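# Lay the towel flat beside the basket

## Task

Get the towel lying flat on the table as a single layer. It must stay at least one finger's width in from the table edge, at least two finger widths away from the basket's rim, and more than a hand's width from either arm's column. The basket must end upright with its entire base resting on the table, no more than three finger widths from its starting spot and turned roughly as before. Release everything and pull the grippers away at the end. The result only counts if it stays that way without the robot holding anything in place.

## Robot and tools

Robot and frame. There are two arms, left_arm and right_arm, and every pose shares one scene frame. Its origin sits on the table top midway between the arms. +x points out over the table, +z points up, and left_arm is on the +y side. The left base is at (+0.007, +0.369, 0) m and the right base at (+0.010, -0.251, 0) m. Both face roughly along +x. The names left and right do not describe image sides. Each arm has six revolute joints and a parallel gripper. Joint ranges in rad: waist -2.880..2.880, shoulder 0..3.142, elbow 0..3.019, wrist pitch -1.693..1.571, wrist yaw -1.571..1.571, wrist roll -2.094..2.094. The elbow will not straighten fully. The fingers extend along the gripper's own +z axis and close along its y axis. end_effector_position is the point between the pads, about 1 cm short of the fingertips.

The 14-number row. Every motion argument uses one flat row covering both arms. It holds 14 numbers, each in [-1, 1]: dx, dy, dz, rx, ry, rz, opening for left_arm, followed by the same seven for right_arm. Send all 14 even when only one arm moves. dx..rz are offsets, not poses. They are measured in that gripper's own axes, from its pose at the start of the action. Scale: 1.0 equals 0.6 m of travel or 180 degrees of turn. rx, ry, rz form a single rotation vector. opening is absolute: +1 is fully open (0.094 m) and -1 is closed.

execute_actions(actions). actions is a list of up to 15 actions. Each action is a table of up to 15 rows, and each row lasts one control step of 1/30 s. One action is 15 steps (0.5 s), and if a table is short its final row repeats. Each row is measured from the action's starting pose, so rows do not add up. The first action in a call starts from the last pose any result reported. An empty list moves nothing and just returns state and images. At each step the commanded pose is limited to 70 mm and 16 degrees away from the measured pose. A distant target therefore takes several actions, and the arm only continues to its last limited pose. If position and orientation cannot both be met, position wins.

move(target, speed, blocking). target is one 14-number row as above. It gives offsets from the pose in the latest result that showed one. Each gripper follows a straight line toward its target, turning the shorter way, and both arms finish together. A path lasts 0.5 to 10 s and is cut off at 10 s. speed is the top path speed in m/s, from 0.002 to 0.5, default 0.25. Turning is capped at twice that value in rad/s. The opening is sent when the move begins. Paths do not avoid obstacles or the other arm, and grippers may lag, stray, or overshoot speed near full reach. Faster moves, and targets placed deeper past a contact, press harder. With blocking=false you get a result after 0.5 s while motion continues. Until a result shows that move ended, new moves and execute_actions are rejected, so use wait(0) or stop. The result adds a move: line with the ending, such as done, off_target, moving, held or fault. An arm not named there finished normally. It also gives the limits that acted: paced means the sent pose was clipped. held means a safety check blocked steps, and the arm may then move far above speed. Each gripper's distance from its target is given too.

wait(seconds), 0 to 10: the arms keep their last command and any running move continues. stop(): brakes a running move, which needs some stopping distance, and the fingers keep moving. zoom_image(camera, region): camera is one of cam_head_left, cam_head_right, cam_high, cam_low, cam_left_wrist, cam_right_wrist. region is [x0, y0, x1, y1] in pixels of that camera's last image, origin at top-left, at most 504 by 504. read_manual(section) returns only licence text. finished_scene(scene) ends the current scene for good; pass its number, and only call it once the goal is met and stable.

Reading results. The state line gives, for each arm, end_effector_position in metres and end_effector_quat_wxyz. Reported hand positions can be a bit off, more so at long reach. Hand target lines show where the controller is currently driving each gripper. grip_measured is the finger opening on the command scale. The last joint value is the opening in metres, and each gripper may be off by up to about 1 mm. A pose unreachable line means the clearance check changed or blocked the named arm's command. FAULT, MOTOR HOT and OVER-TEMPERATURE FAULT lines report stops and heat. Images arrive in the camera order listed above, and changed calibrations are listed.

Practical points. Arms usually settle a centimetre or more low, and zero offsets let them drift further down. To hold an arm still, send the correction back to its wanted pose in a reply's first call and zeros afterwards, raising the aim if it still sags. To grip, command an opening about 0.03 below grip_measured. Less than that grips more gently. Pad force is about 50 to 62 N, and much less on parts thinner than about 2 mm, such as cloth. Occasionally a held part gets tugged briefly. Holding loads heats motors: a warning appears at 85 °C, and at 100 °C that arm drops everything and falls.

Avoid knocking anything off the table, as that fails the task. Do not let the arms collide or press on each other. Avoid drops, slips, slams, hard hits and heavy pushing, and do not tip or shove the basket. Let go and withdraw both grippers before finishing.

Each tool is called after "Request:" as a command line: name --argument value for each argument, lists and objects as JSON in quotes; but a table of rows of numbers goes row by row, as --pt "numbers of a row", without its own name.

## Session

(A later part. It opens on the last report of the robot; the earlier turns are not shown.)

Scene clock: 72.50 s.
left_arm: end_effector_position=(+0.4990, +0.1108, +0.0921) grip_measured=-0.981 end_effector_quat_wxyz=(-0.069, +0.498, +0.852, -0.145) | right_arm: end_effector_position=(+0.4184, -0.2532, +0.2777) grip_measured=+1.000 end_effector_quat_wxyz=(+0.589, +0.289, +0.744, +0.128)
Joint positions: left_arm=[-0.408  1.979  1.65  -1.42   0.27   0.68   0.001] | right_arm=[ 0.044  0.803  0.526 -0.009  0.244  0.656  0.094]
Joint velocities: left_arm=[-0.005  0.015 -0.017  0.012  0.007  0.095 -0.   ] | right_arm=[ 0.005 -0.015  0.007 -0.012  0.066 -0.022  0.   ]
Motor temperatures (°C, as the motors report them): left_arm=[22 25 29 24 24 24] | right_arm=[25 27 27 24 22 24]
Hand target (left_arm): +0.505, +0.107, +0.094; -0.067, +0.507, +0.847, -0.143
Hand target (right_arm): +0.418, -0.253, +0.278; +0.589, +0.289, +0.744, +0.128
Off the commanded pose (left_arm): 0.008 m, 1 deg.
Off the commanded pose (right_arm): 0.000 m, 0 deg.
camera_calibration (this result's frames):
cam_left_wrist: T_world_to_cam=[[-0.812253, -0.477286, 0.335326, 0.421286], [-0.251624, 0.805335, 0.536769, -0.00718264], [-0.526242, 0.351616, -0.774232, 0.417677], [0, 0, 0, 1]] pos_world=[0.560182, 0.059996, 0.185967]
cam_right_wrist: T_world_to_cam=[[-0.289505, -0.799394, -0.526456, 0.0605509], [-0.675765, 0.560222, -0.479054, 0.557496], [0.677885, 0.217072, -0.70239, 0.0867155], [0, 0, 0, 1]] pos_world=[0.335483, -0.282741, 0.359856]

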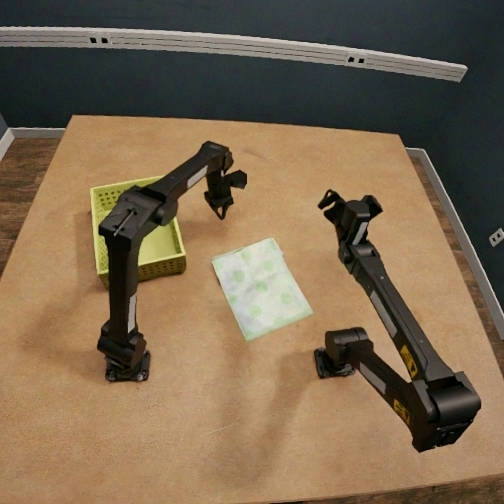

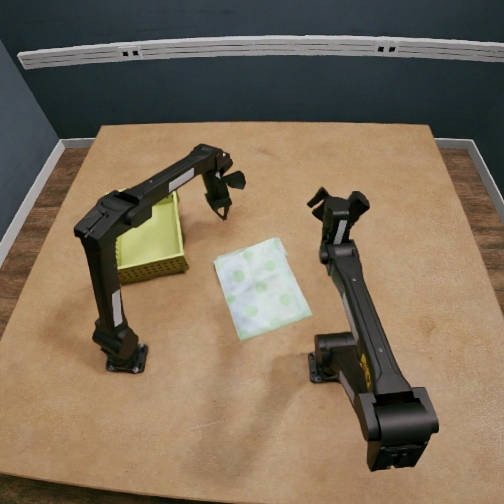

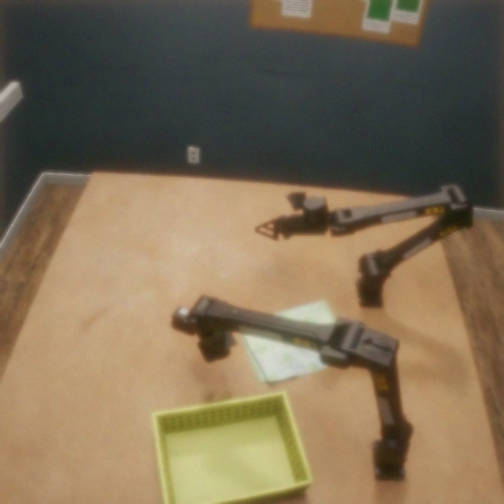

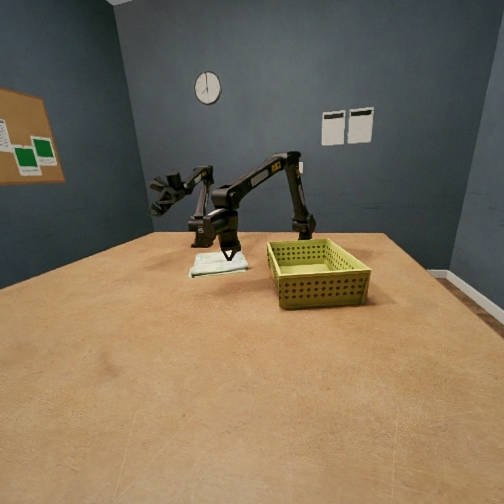

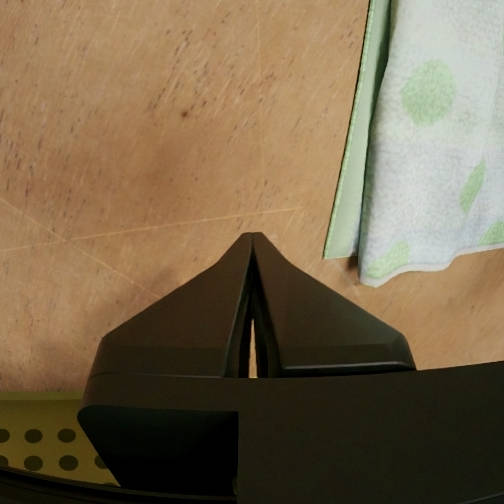

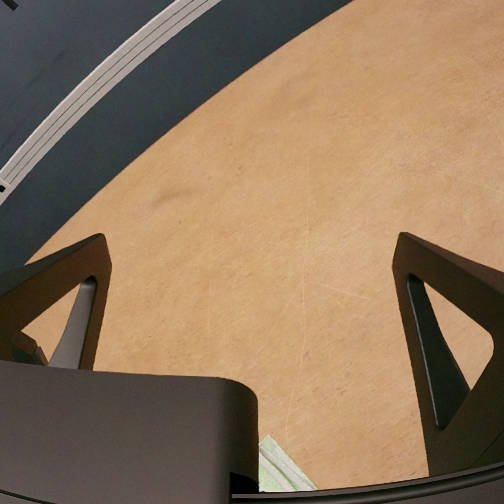

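Request:
move --target '[-0.033,-0.043,0.135,0.17,0,0,-0.6,0,0,0,0,0,0,1]' --speed 0.1

Scene clock: 82.77 s.
left_arm: end_effector_position=(+0.4534, +0.0668, +0.0267) grip_measured=-0.601 end_effector_quat_wxyz=(-0.198, +0.461, +0.786, -0.361) | right_arm: end_effector_position=(+0.4184, -0.2532, +0.2777) grip_measured=+1.000 end_effector_quat_wxyz=(+0.589, +0.289, +0.744, +0.128)
Joint positions: left_arm=[-0.408  2.242  1.743 -1.661  0.65   0.863  0.019] | right_arm=[ 0.044  0.803  0.526 -0.009  0.244  0.656  0.094]
Joint velocities: left_arm=[-0.005 -0.005 -0.002 -0.007 -0.007  0.066 -0.   ] | right_arm=[-0.005  0.005 -0.002  0.012 -0.007  0.007  0.   ]
Motor temperatures (°C, as the motors report them): left_arm=[22 25 30 24 24 24] | right_arm=[25 27 28 24 22 24]
Hand target (left_arm): +0.465, +0.067, +0.024; -0.194, +0.462, +0.784, -0.365
Hand target (right_arm): +0.418, -0.253, +0.278; +0.589, +0.289, +0.744, +0.128
Off the commanded pose (left_arm): 0.013 m, 1 deg.
Off the commanded pose (right_arm): 0.000 m, 0 deg.
joint sent to its limit (left arm) — the command would take joint 4 (wrist pitch) past its lower limit, so that joint was sent only as far as its limit.
move: off_target (left_arm)
camera_calibration (this result's frames):
cam_left_wrist: T_world_to_cam=[[-0.557574, -0.325833, 0.763508, 0.248206], [-0.0270866, 0.926399, 0.375567, -0.0536776], [-0.829685, 0.188726, -0.525362, 0.500321], [0, 0, 0, 1]] pos_world=[0.552049, 0.0361772, 0.0935019]
cam_right_wrist: T_world_to_cam=[[-0.289505, -0.799394, -0.526456, 0.0605509], [-0.675765, 0.560222, -0.479054, 0.557496], [0.677885, 0.217072, -0.70239, 0.0867155], [0, 0, 0, 1]] pos_world=[0.335483, -0.282741, 0.359856]

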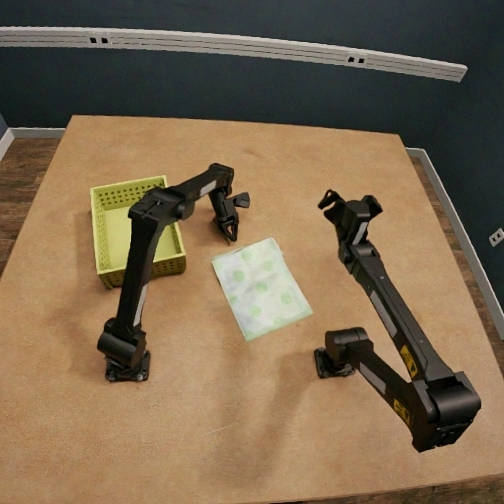

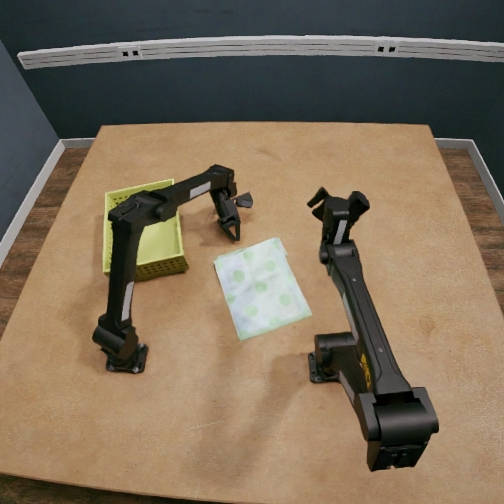

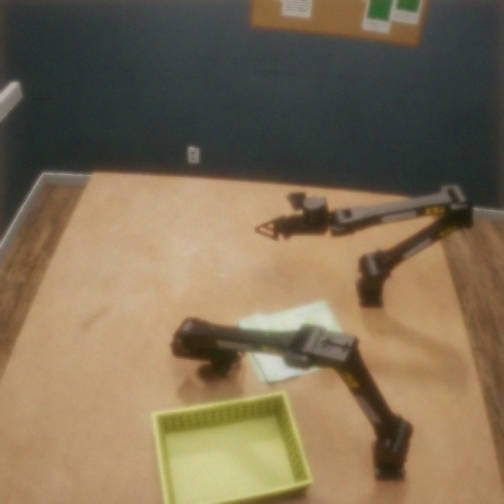

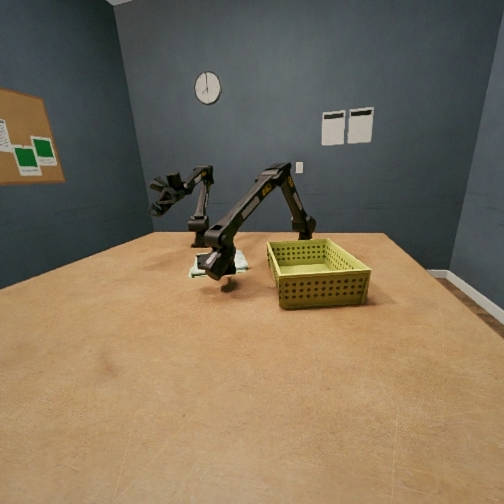

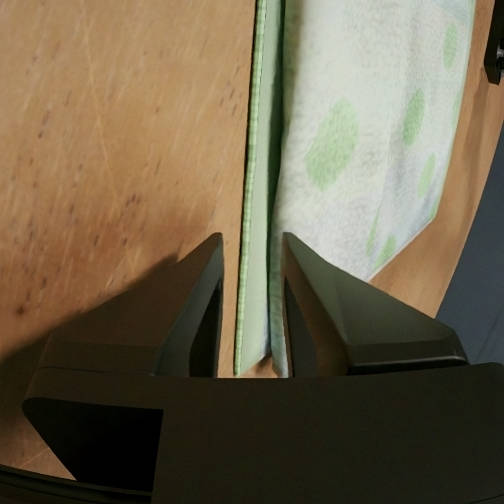

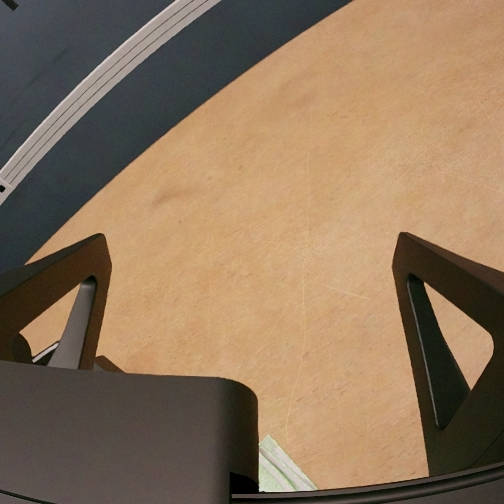

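Request:
execute_actions --actions '[[[0,0.04,0.025,0,0,0,-0.6,0,0,0,0,0,0,1]],[[0,0.02,0.015,0,0,0,-0.6,0,0,0,0,0,0,1]],[[0,0.01,0.01,0,0,0,-0.6,0,0,0,0,0,0,1]]]'

Scene clock: 86.43 s.
left_arm: end_effector_position=(+0.4577, +0.0650, +0.0157) grip_measured=-0.601 end_effector_quat_wxyz=(-0.188, +0.466, +0.786, -0.360) | right_arm: end_effector_position=(+0.4184, -0.2532, +0.2777) grip_measured=+1.000 end_effector_quat_wxyz=(+0.589, +0.289, +0.744, +0.128)
Joint positions: left_arm=[-0.408  2.256  1.743 -1.626  0.65   0.865  0.019] | right_arm=[ 0.044  0.803  0.526 -0.009  0.244  0.656  0.094]
Joint velocities: left_arm=[ 0.015 -0.005 -0.007 -0.012  0.007  0.007 -0.   ] | right_arm=[-0.015  0.005 -0.002 -0.002 -0.007 -0.037  0.   ]
Motor temperatures (°C, as the motors report them): left_arm=[22 25 30 24 24 24] | right_arm=[25 27 28 24 22 24]
Hand target (left_arm): +0.457, +0.065, +0.007; -0.188, +0.466, +0.786, -0.360
Hand target (right_arm): +0.418, -0.253, +0.278; +0.589, +0.289, +0.744, +0.128
Off the commanded pose (left_arm): 0.008 m, 0 deg.
Off the commanded pose (right_arm): 0.000 m, 0 deg.
camera_calibration (this result's frames):
cam_left_wrist: T_world_to_cam=[[-0.573213, -0.317972, 0.755196, 0.265168], [-0.0333462, 0.929926, 0.366231, -0.0449774], [-0.818728, 0.184746, -0.543649, 0.493941], [0, 0, 0, 1]] pos_world=[0.554901, 0.0348884, 0.0847487]
cam_right_wrist: T_world_to_cam=[[-0.289505, -0.799394, -0.526456, 0.0605509], [-0.675765, 0.560222, -0.479054, 0.557496], [0.677885, 0.217072, -0.70239, 0.0867155], [0, 0, 0, 1]] pos_world=[0.335483, -0.282741, 0.359856]

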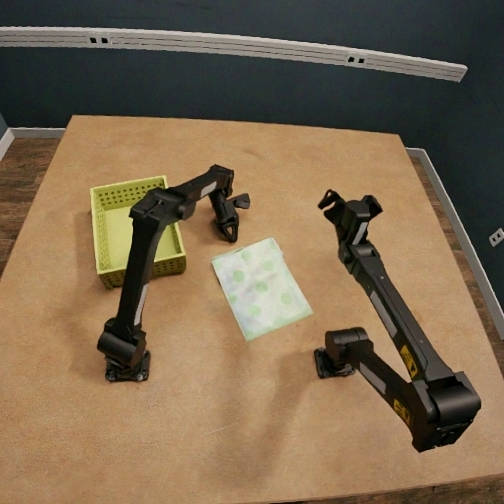

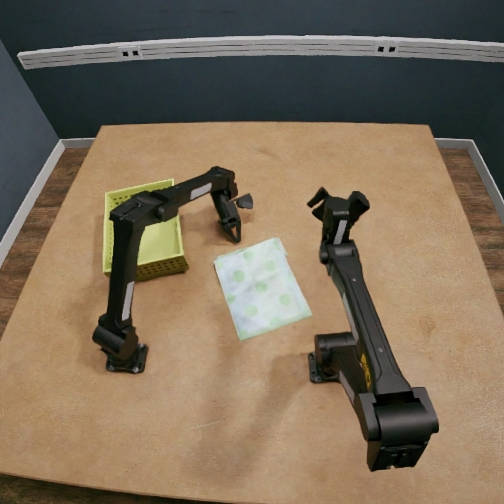

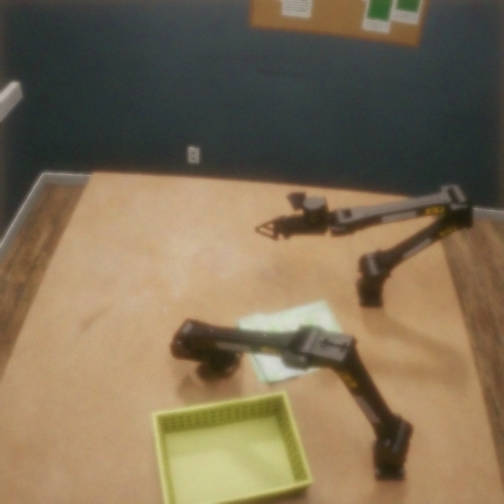

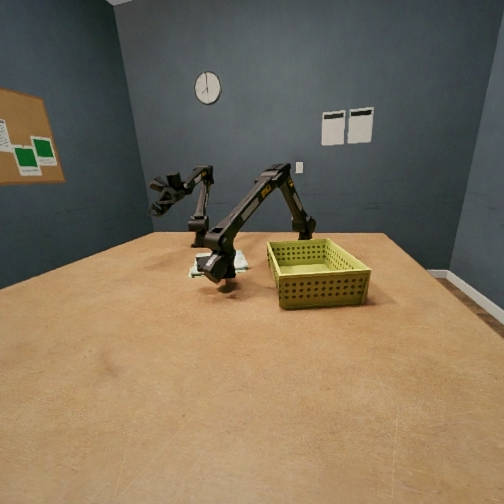

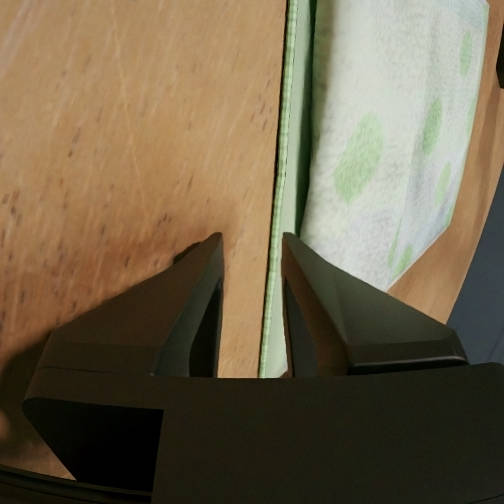

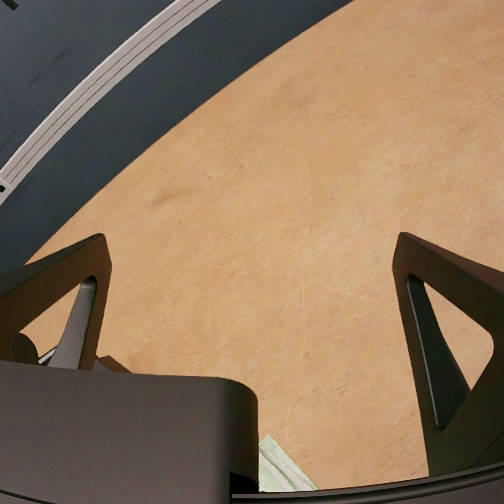

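Touching. Slide inward ~2.5 cm.

Request:
execute_actions --actions '[[[0,-0.005,0.03,0,0,0,-0.6,0,0,0,0,0,0,1]],[[0,-0.005,0.03,0,0,0,-0.6,0,0,0,0,0,0,1]]]'

Scene clock: 90.00 s.
left_arm: end_effector_position=(+0.4470, +0.0632, +0.0106) grip_measured=-0.601 end_effector_quat_wxyz=(-0.177, +0.465, +0.787, -0.364) | right_arm: end_effector_position=(+0.4184, -0.2532, +0.2777) grip_measured=+1.000 end_effector_quat_wxyz=(+0.589, +0.289, +0.744, +0.128)
Joint positions: left_arm=[-0.414  2.228  1.679 -1.564  0.669  0.853  0.019] | right_arm=[ 0.044  0.803  0.526 -0.009  0.244  0.656  0.094]
Joint velocities: left_arm=[-0.015 -0.005 -0.007 -0.012 -0.007  0.037  0.001] | right_arm=[-0.005 -0.005 -0.012 -0.002  0.022 -0.037  0.   ]
Motor temperatures (°C, as the motors report them): left_arm=[22 25 30 24 25 24] | right_arm=[25 27 28 24 22 24]
Hand target (left_arm): +0.438, +0.057, +0.001; -0.185, +0.464, +0.787, -0.362
Hand target (right_arm): +0.418, -0.253, +0.278; +0.589, +0.289, +0.744, +0.128
Off the commanded pose (left_arm): 0.015 m, 1 deg.
Off the commanded pose (right_arm): 0.000 m, 0 deg.
camera_calibration (this result's frames):
cam_left_wrist: T_world_to_cam=[[-0.579049, -0.311899, 0.753273, 0.264626], [-0.0490504, 0.935584, 0.349681, -0.0350127], [-0.813816, 0.165534, -0.557048, 0.481963], [0, 0, 0, 1]] pos_world=[0.543743, 0.0355125, 0.0813844]
cam_right_wrist: T_world_to_cam=[[-0.289505, -0.799394, -0.526456, 0.0605509], [-0.675765, 0.560222, -0.479054, 0.557496], [0.677885, 0.217072, -0.70239, 0.0867155], [0, 0, 0, 1]] pos_world=[0.335483, -0.282741, 0.359856]

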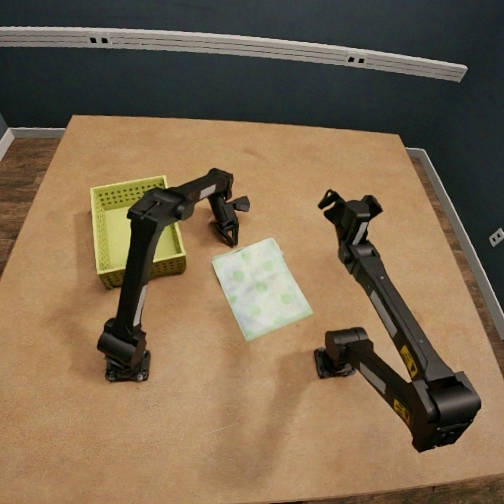

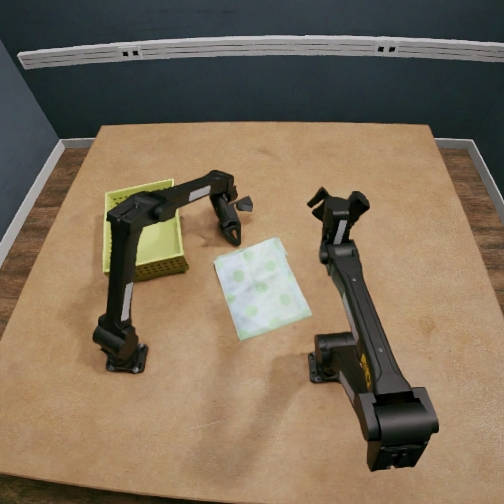

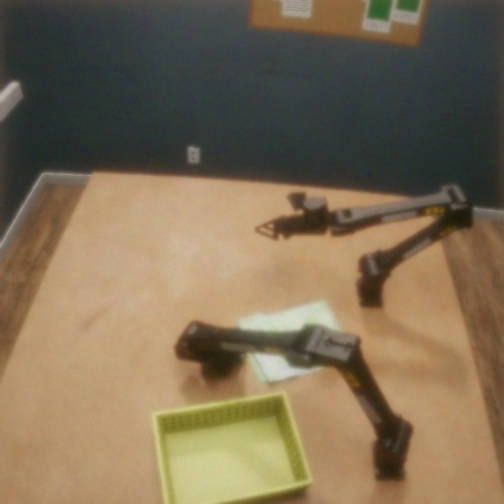

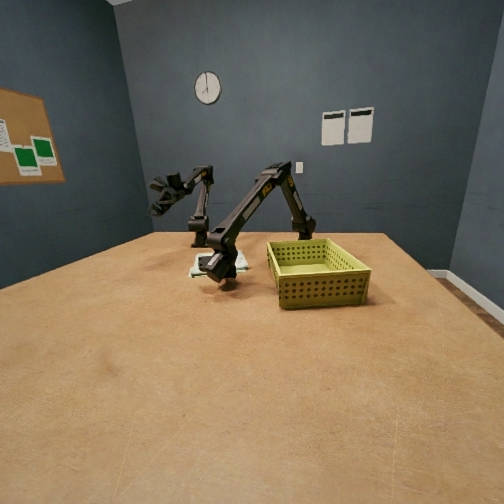

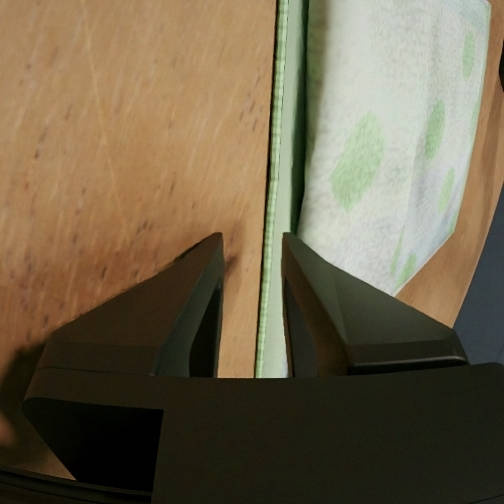

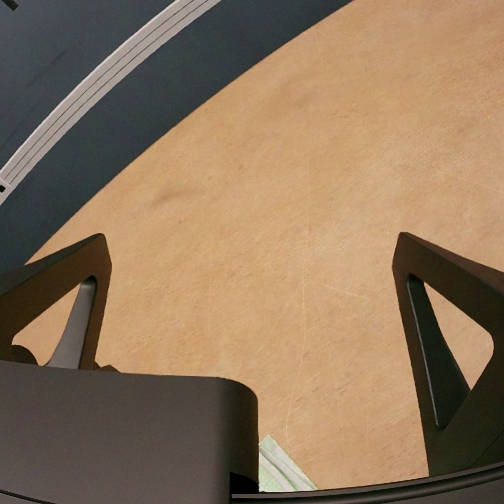

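Request:
execute_actions --actions '[[[0,-0.02,0.03,0,0,0,-0.6,0,0,0,0,0,0,1]],[[0,-0.02,0.03,0,0,0,-0.6,0,0,0,0,0,0,1]]]'

Scene clock: 93.03 s.
left_arm: end_effector_position=(+0.4195, +0.0505, +0.0110) grip_measured=-0.601 end_effector_quat_wxyz=(-0.173, +0.468, +0.785, -0.367) | right_arm: end_effector_position=(+0.4184, -0.2532, +0.2777) grip_measured=+1.000 end_effector_quat_wxyz=(+0.589, +0.289, +0.744, +0.128)
Joint positions: left_arm=[-0.452  2.176  1.586 -1.494  0.693  0.82   0.019] | right_arm=[ 0.044  0.803  0.526 -0.009  0.244  0.656  0.094]
Joint velocities: left_arm=[ 0.005  0.005  0.007 -0.007 -0.007  0.007  0.   ] | right_arm=[ 0.005 -0.005 -0.007  0.012  0.022  0.051  0.   ]
Motor temperatures (°C, as the motors report them): left_arm=[22 26 29 24 25 24] | right_arm=[25 27 28 24 22 24]
Hand target (left_arm): +0.415, +0.046, +0.008; -0.175, +0.466, +0.786, -0.366
Hand target (right_arm): +0.418, -0.253, +0.278; +0.589, +0.289, +0.744, +0.128
Off the commanded pose (left_arm): 0.007 m, 0 deg.
Off the commanded pose (right_arm): 0.000 m, 0 deg.
camera_calibration (this result's frames):
cam_left_wrist: T_world_to_cam=[[-0.583631, -0.301294, 0.754053, 0.245779], [-0.0470112, 0.939595, 0.339044, -0.0255277], [-0.810657, 0.162428, -0.562541, 0.460773], [0, 0, 0, 1]] pos_world=[0.515774, 0.0231952, 0.0825284]
cam_right_wrist: T_world_to_cam=[[-0.289505, -0.799394, -0.526456, 0.0605509], [-0.675765, 0.560222, -0.479054, 0.557496], [0.677885, 0.217072, -0.70239, 0.0867155], [0, 0, 0, 1]] pos_world=[0.335483, -0.282741, 0.359856]

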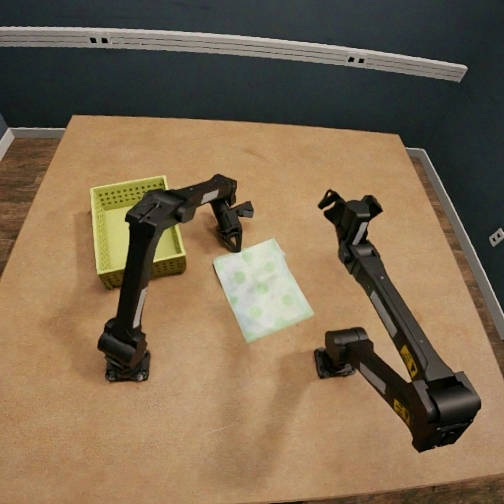

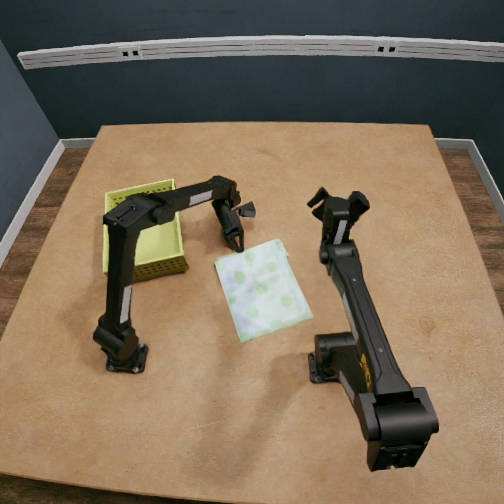

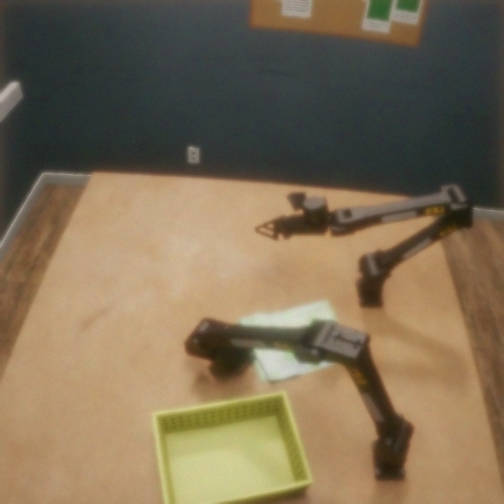

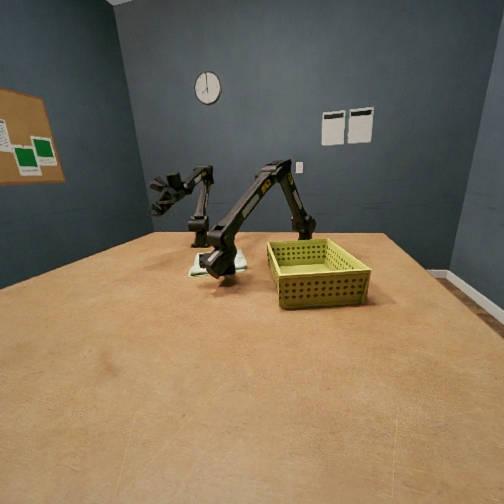

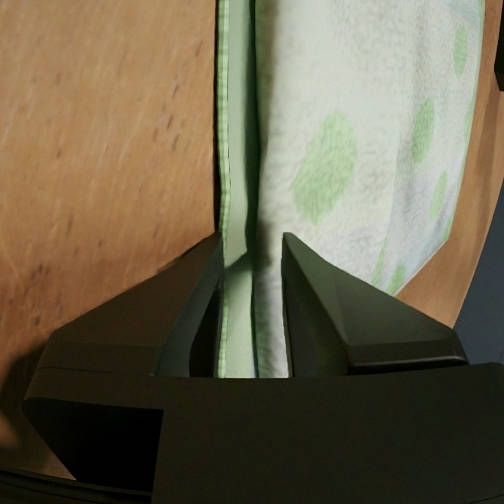

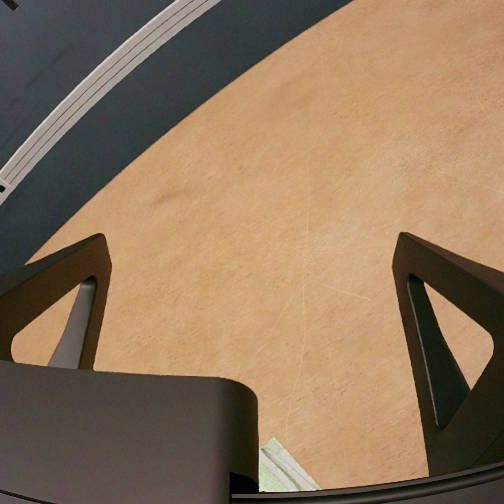

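Request:
execute_actions --actions '[[[0,0,0.005,0,0,0,-1,0,0,0,0,0,0,1]],[[0,0,0.005,0,0,0,-1,0,0,0,0,0,0,1]],[[0,-0.04,-0.1,0,0,0,-1,0,0,0,0,0,0,1]],[[0,-0.04,-0.1,0,0,0,-1,0,0,0,0,0,0,1]]]'

Scene clock: 97.87 s.
left_arm: end_effector_position=(+0.4505, +0.0852, +0.1278) grip_measured=-0.981 end_effector_quat_wxyz=(-0.123, +0.464, +0.800, -0.359) | right_arm: end_effector_position=(+0.4184, -0.2532, +0.2777) grip_measured=+1.000 end_effector_quat_wxyz=(+0.589, +0.289, +0.744, +0.128)
Joint positions: left_arm=[-0.373  2.007  1.666 -1.664  0.668  0.838  0.001] | right_arm=[ 0.044  0.803  0.526 -0.009  0.244  0.656  0.094]
Joint velocities: left_arm=[-0.005  0.024 -0.002  0.007 -0.007 -0.051 -0.001] | right_arm=[ 0.015 -0.005  0.002  0.012 -0.007  0.022  0.   ]
Motor temperatures (°C, as the motors report them): left_arm=[22 26 29 24 25 24] | right_arm=[25 27 28 24 22 24]
Hand target (left_arm): +0.458, +0.086, +0.124; -0.130, +0.454, +0.806, -0.357
Hand target (right_arm): +0.418, -0.253, +0.278; +0.589, +0.289, +0.744, +0.128
Off the commanded pose (left_arm): 0.008 m, 6 deg.
Off the commanded pose (right_arm): 0.000 m, 0 deg.
joint sent to its limit (left arm) — the command would take joint 4 (wrist pitch) past its lower limit, so that joint was sent only as far as its limit.
camera_calibration (this result's frames):
cam_left_wrist: T_world_to_cam=[[-0.632141, -0.319683, 0.705833, 0.215806], [-0.127809, 0.941466, 0.31194, -0.0565869], [-0.76424, 0.106979, -0.635998, 0.539138], [0, 0, 0, 1]] pos_world=[0.541219, 0.0645879, 0.208219]
cam_right_wrist: T_world_to_cam=[[-0.289505, -0.799394, -0.526456, 0.0605509], [-0.675765, 0.560222, -0.479054, 0.557496], [0.677885, 0.217072, -0.70239, 0.0867155], [0, 0, 0, 1]] pos_world=[0.335483, -0.282741, 0.359856]

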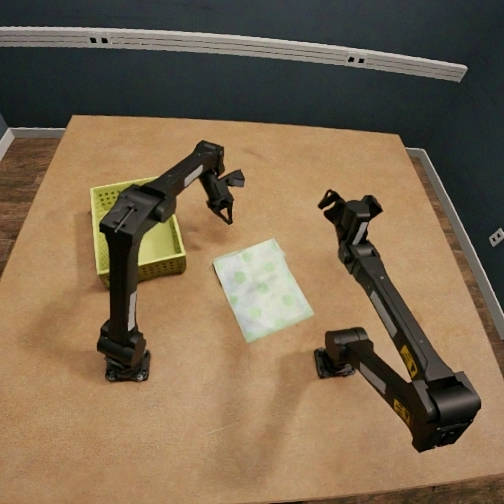

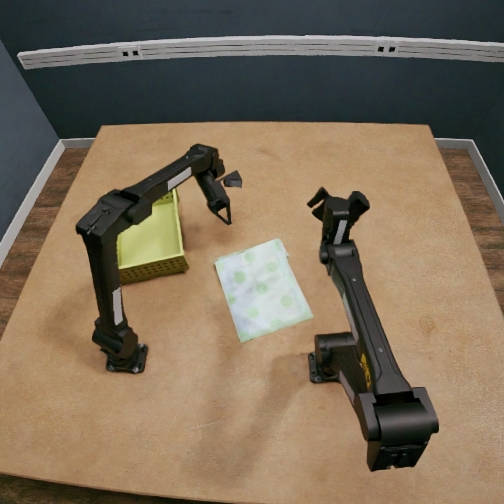

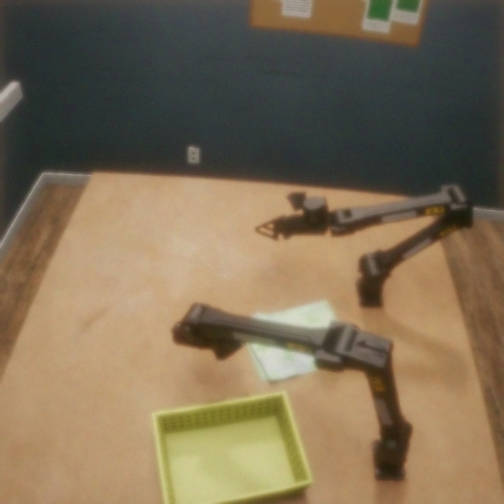

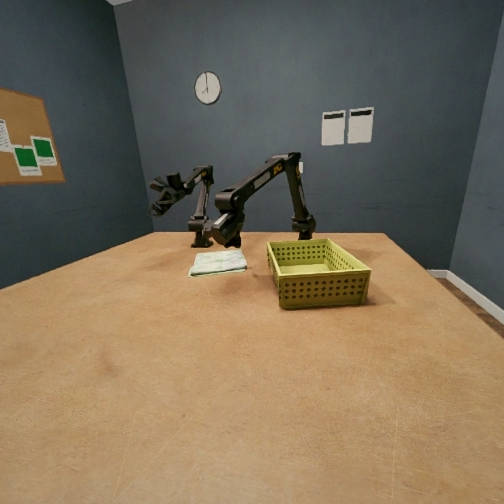

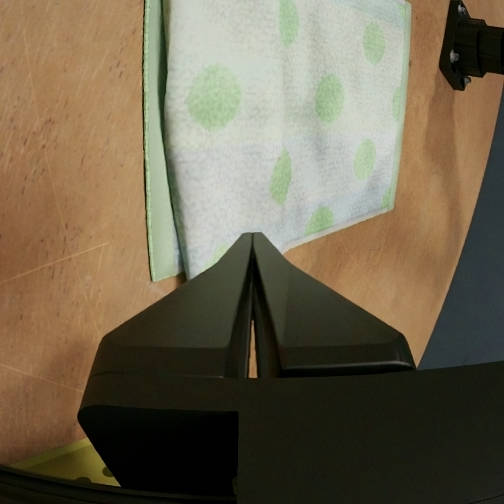

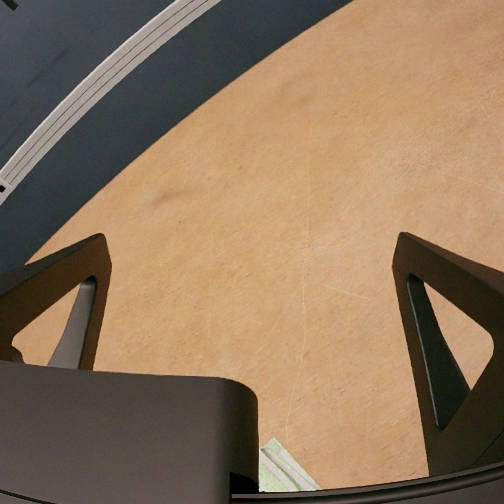

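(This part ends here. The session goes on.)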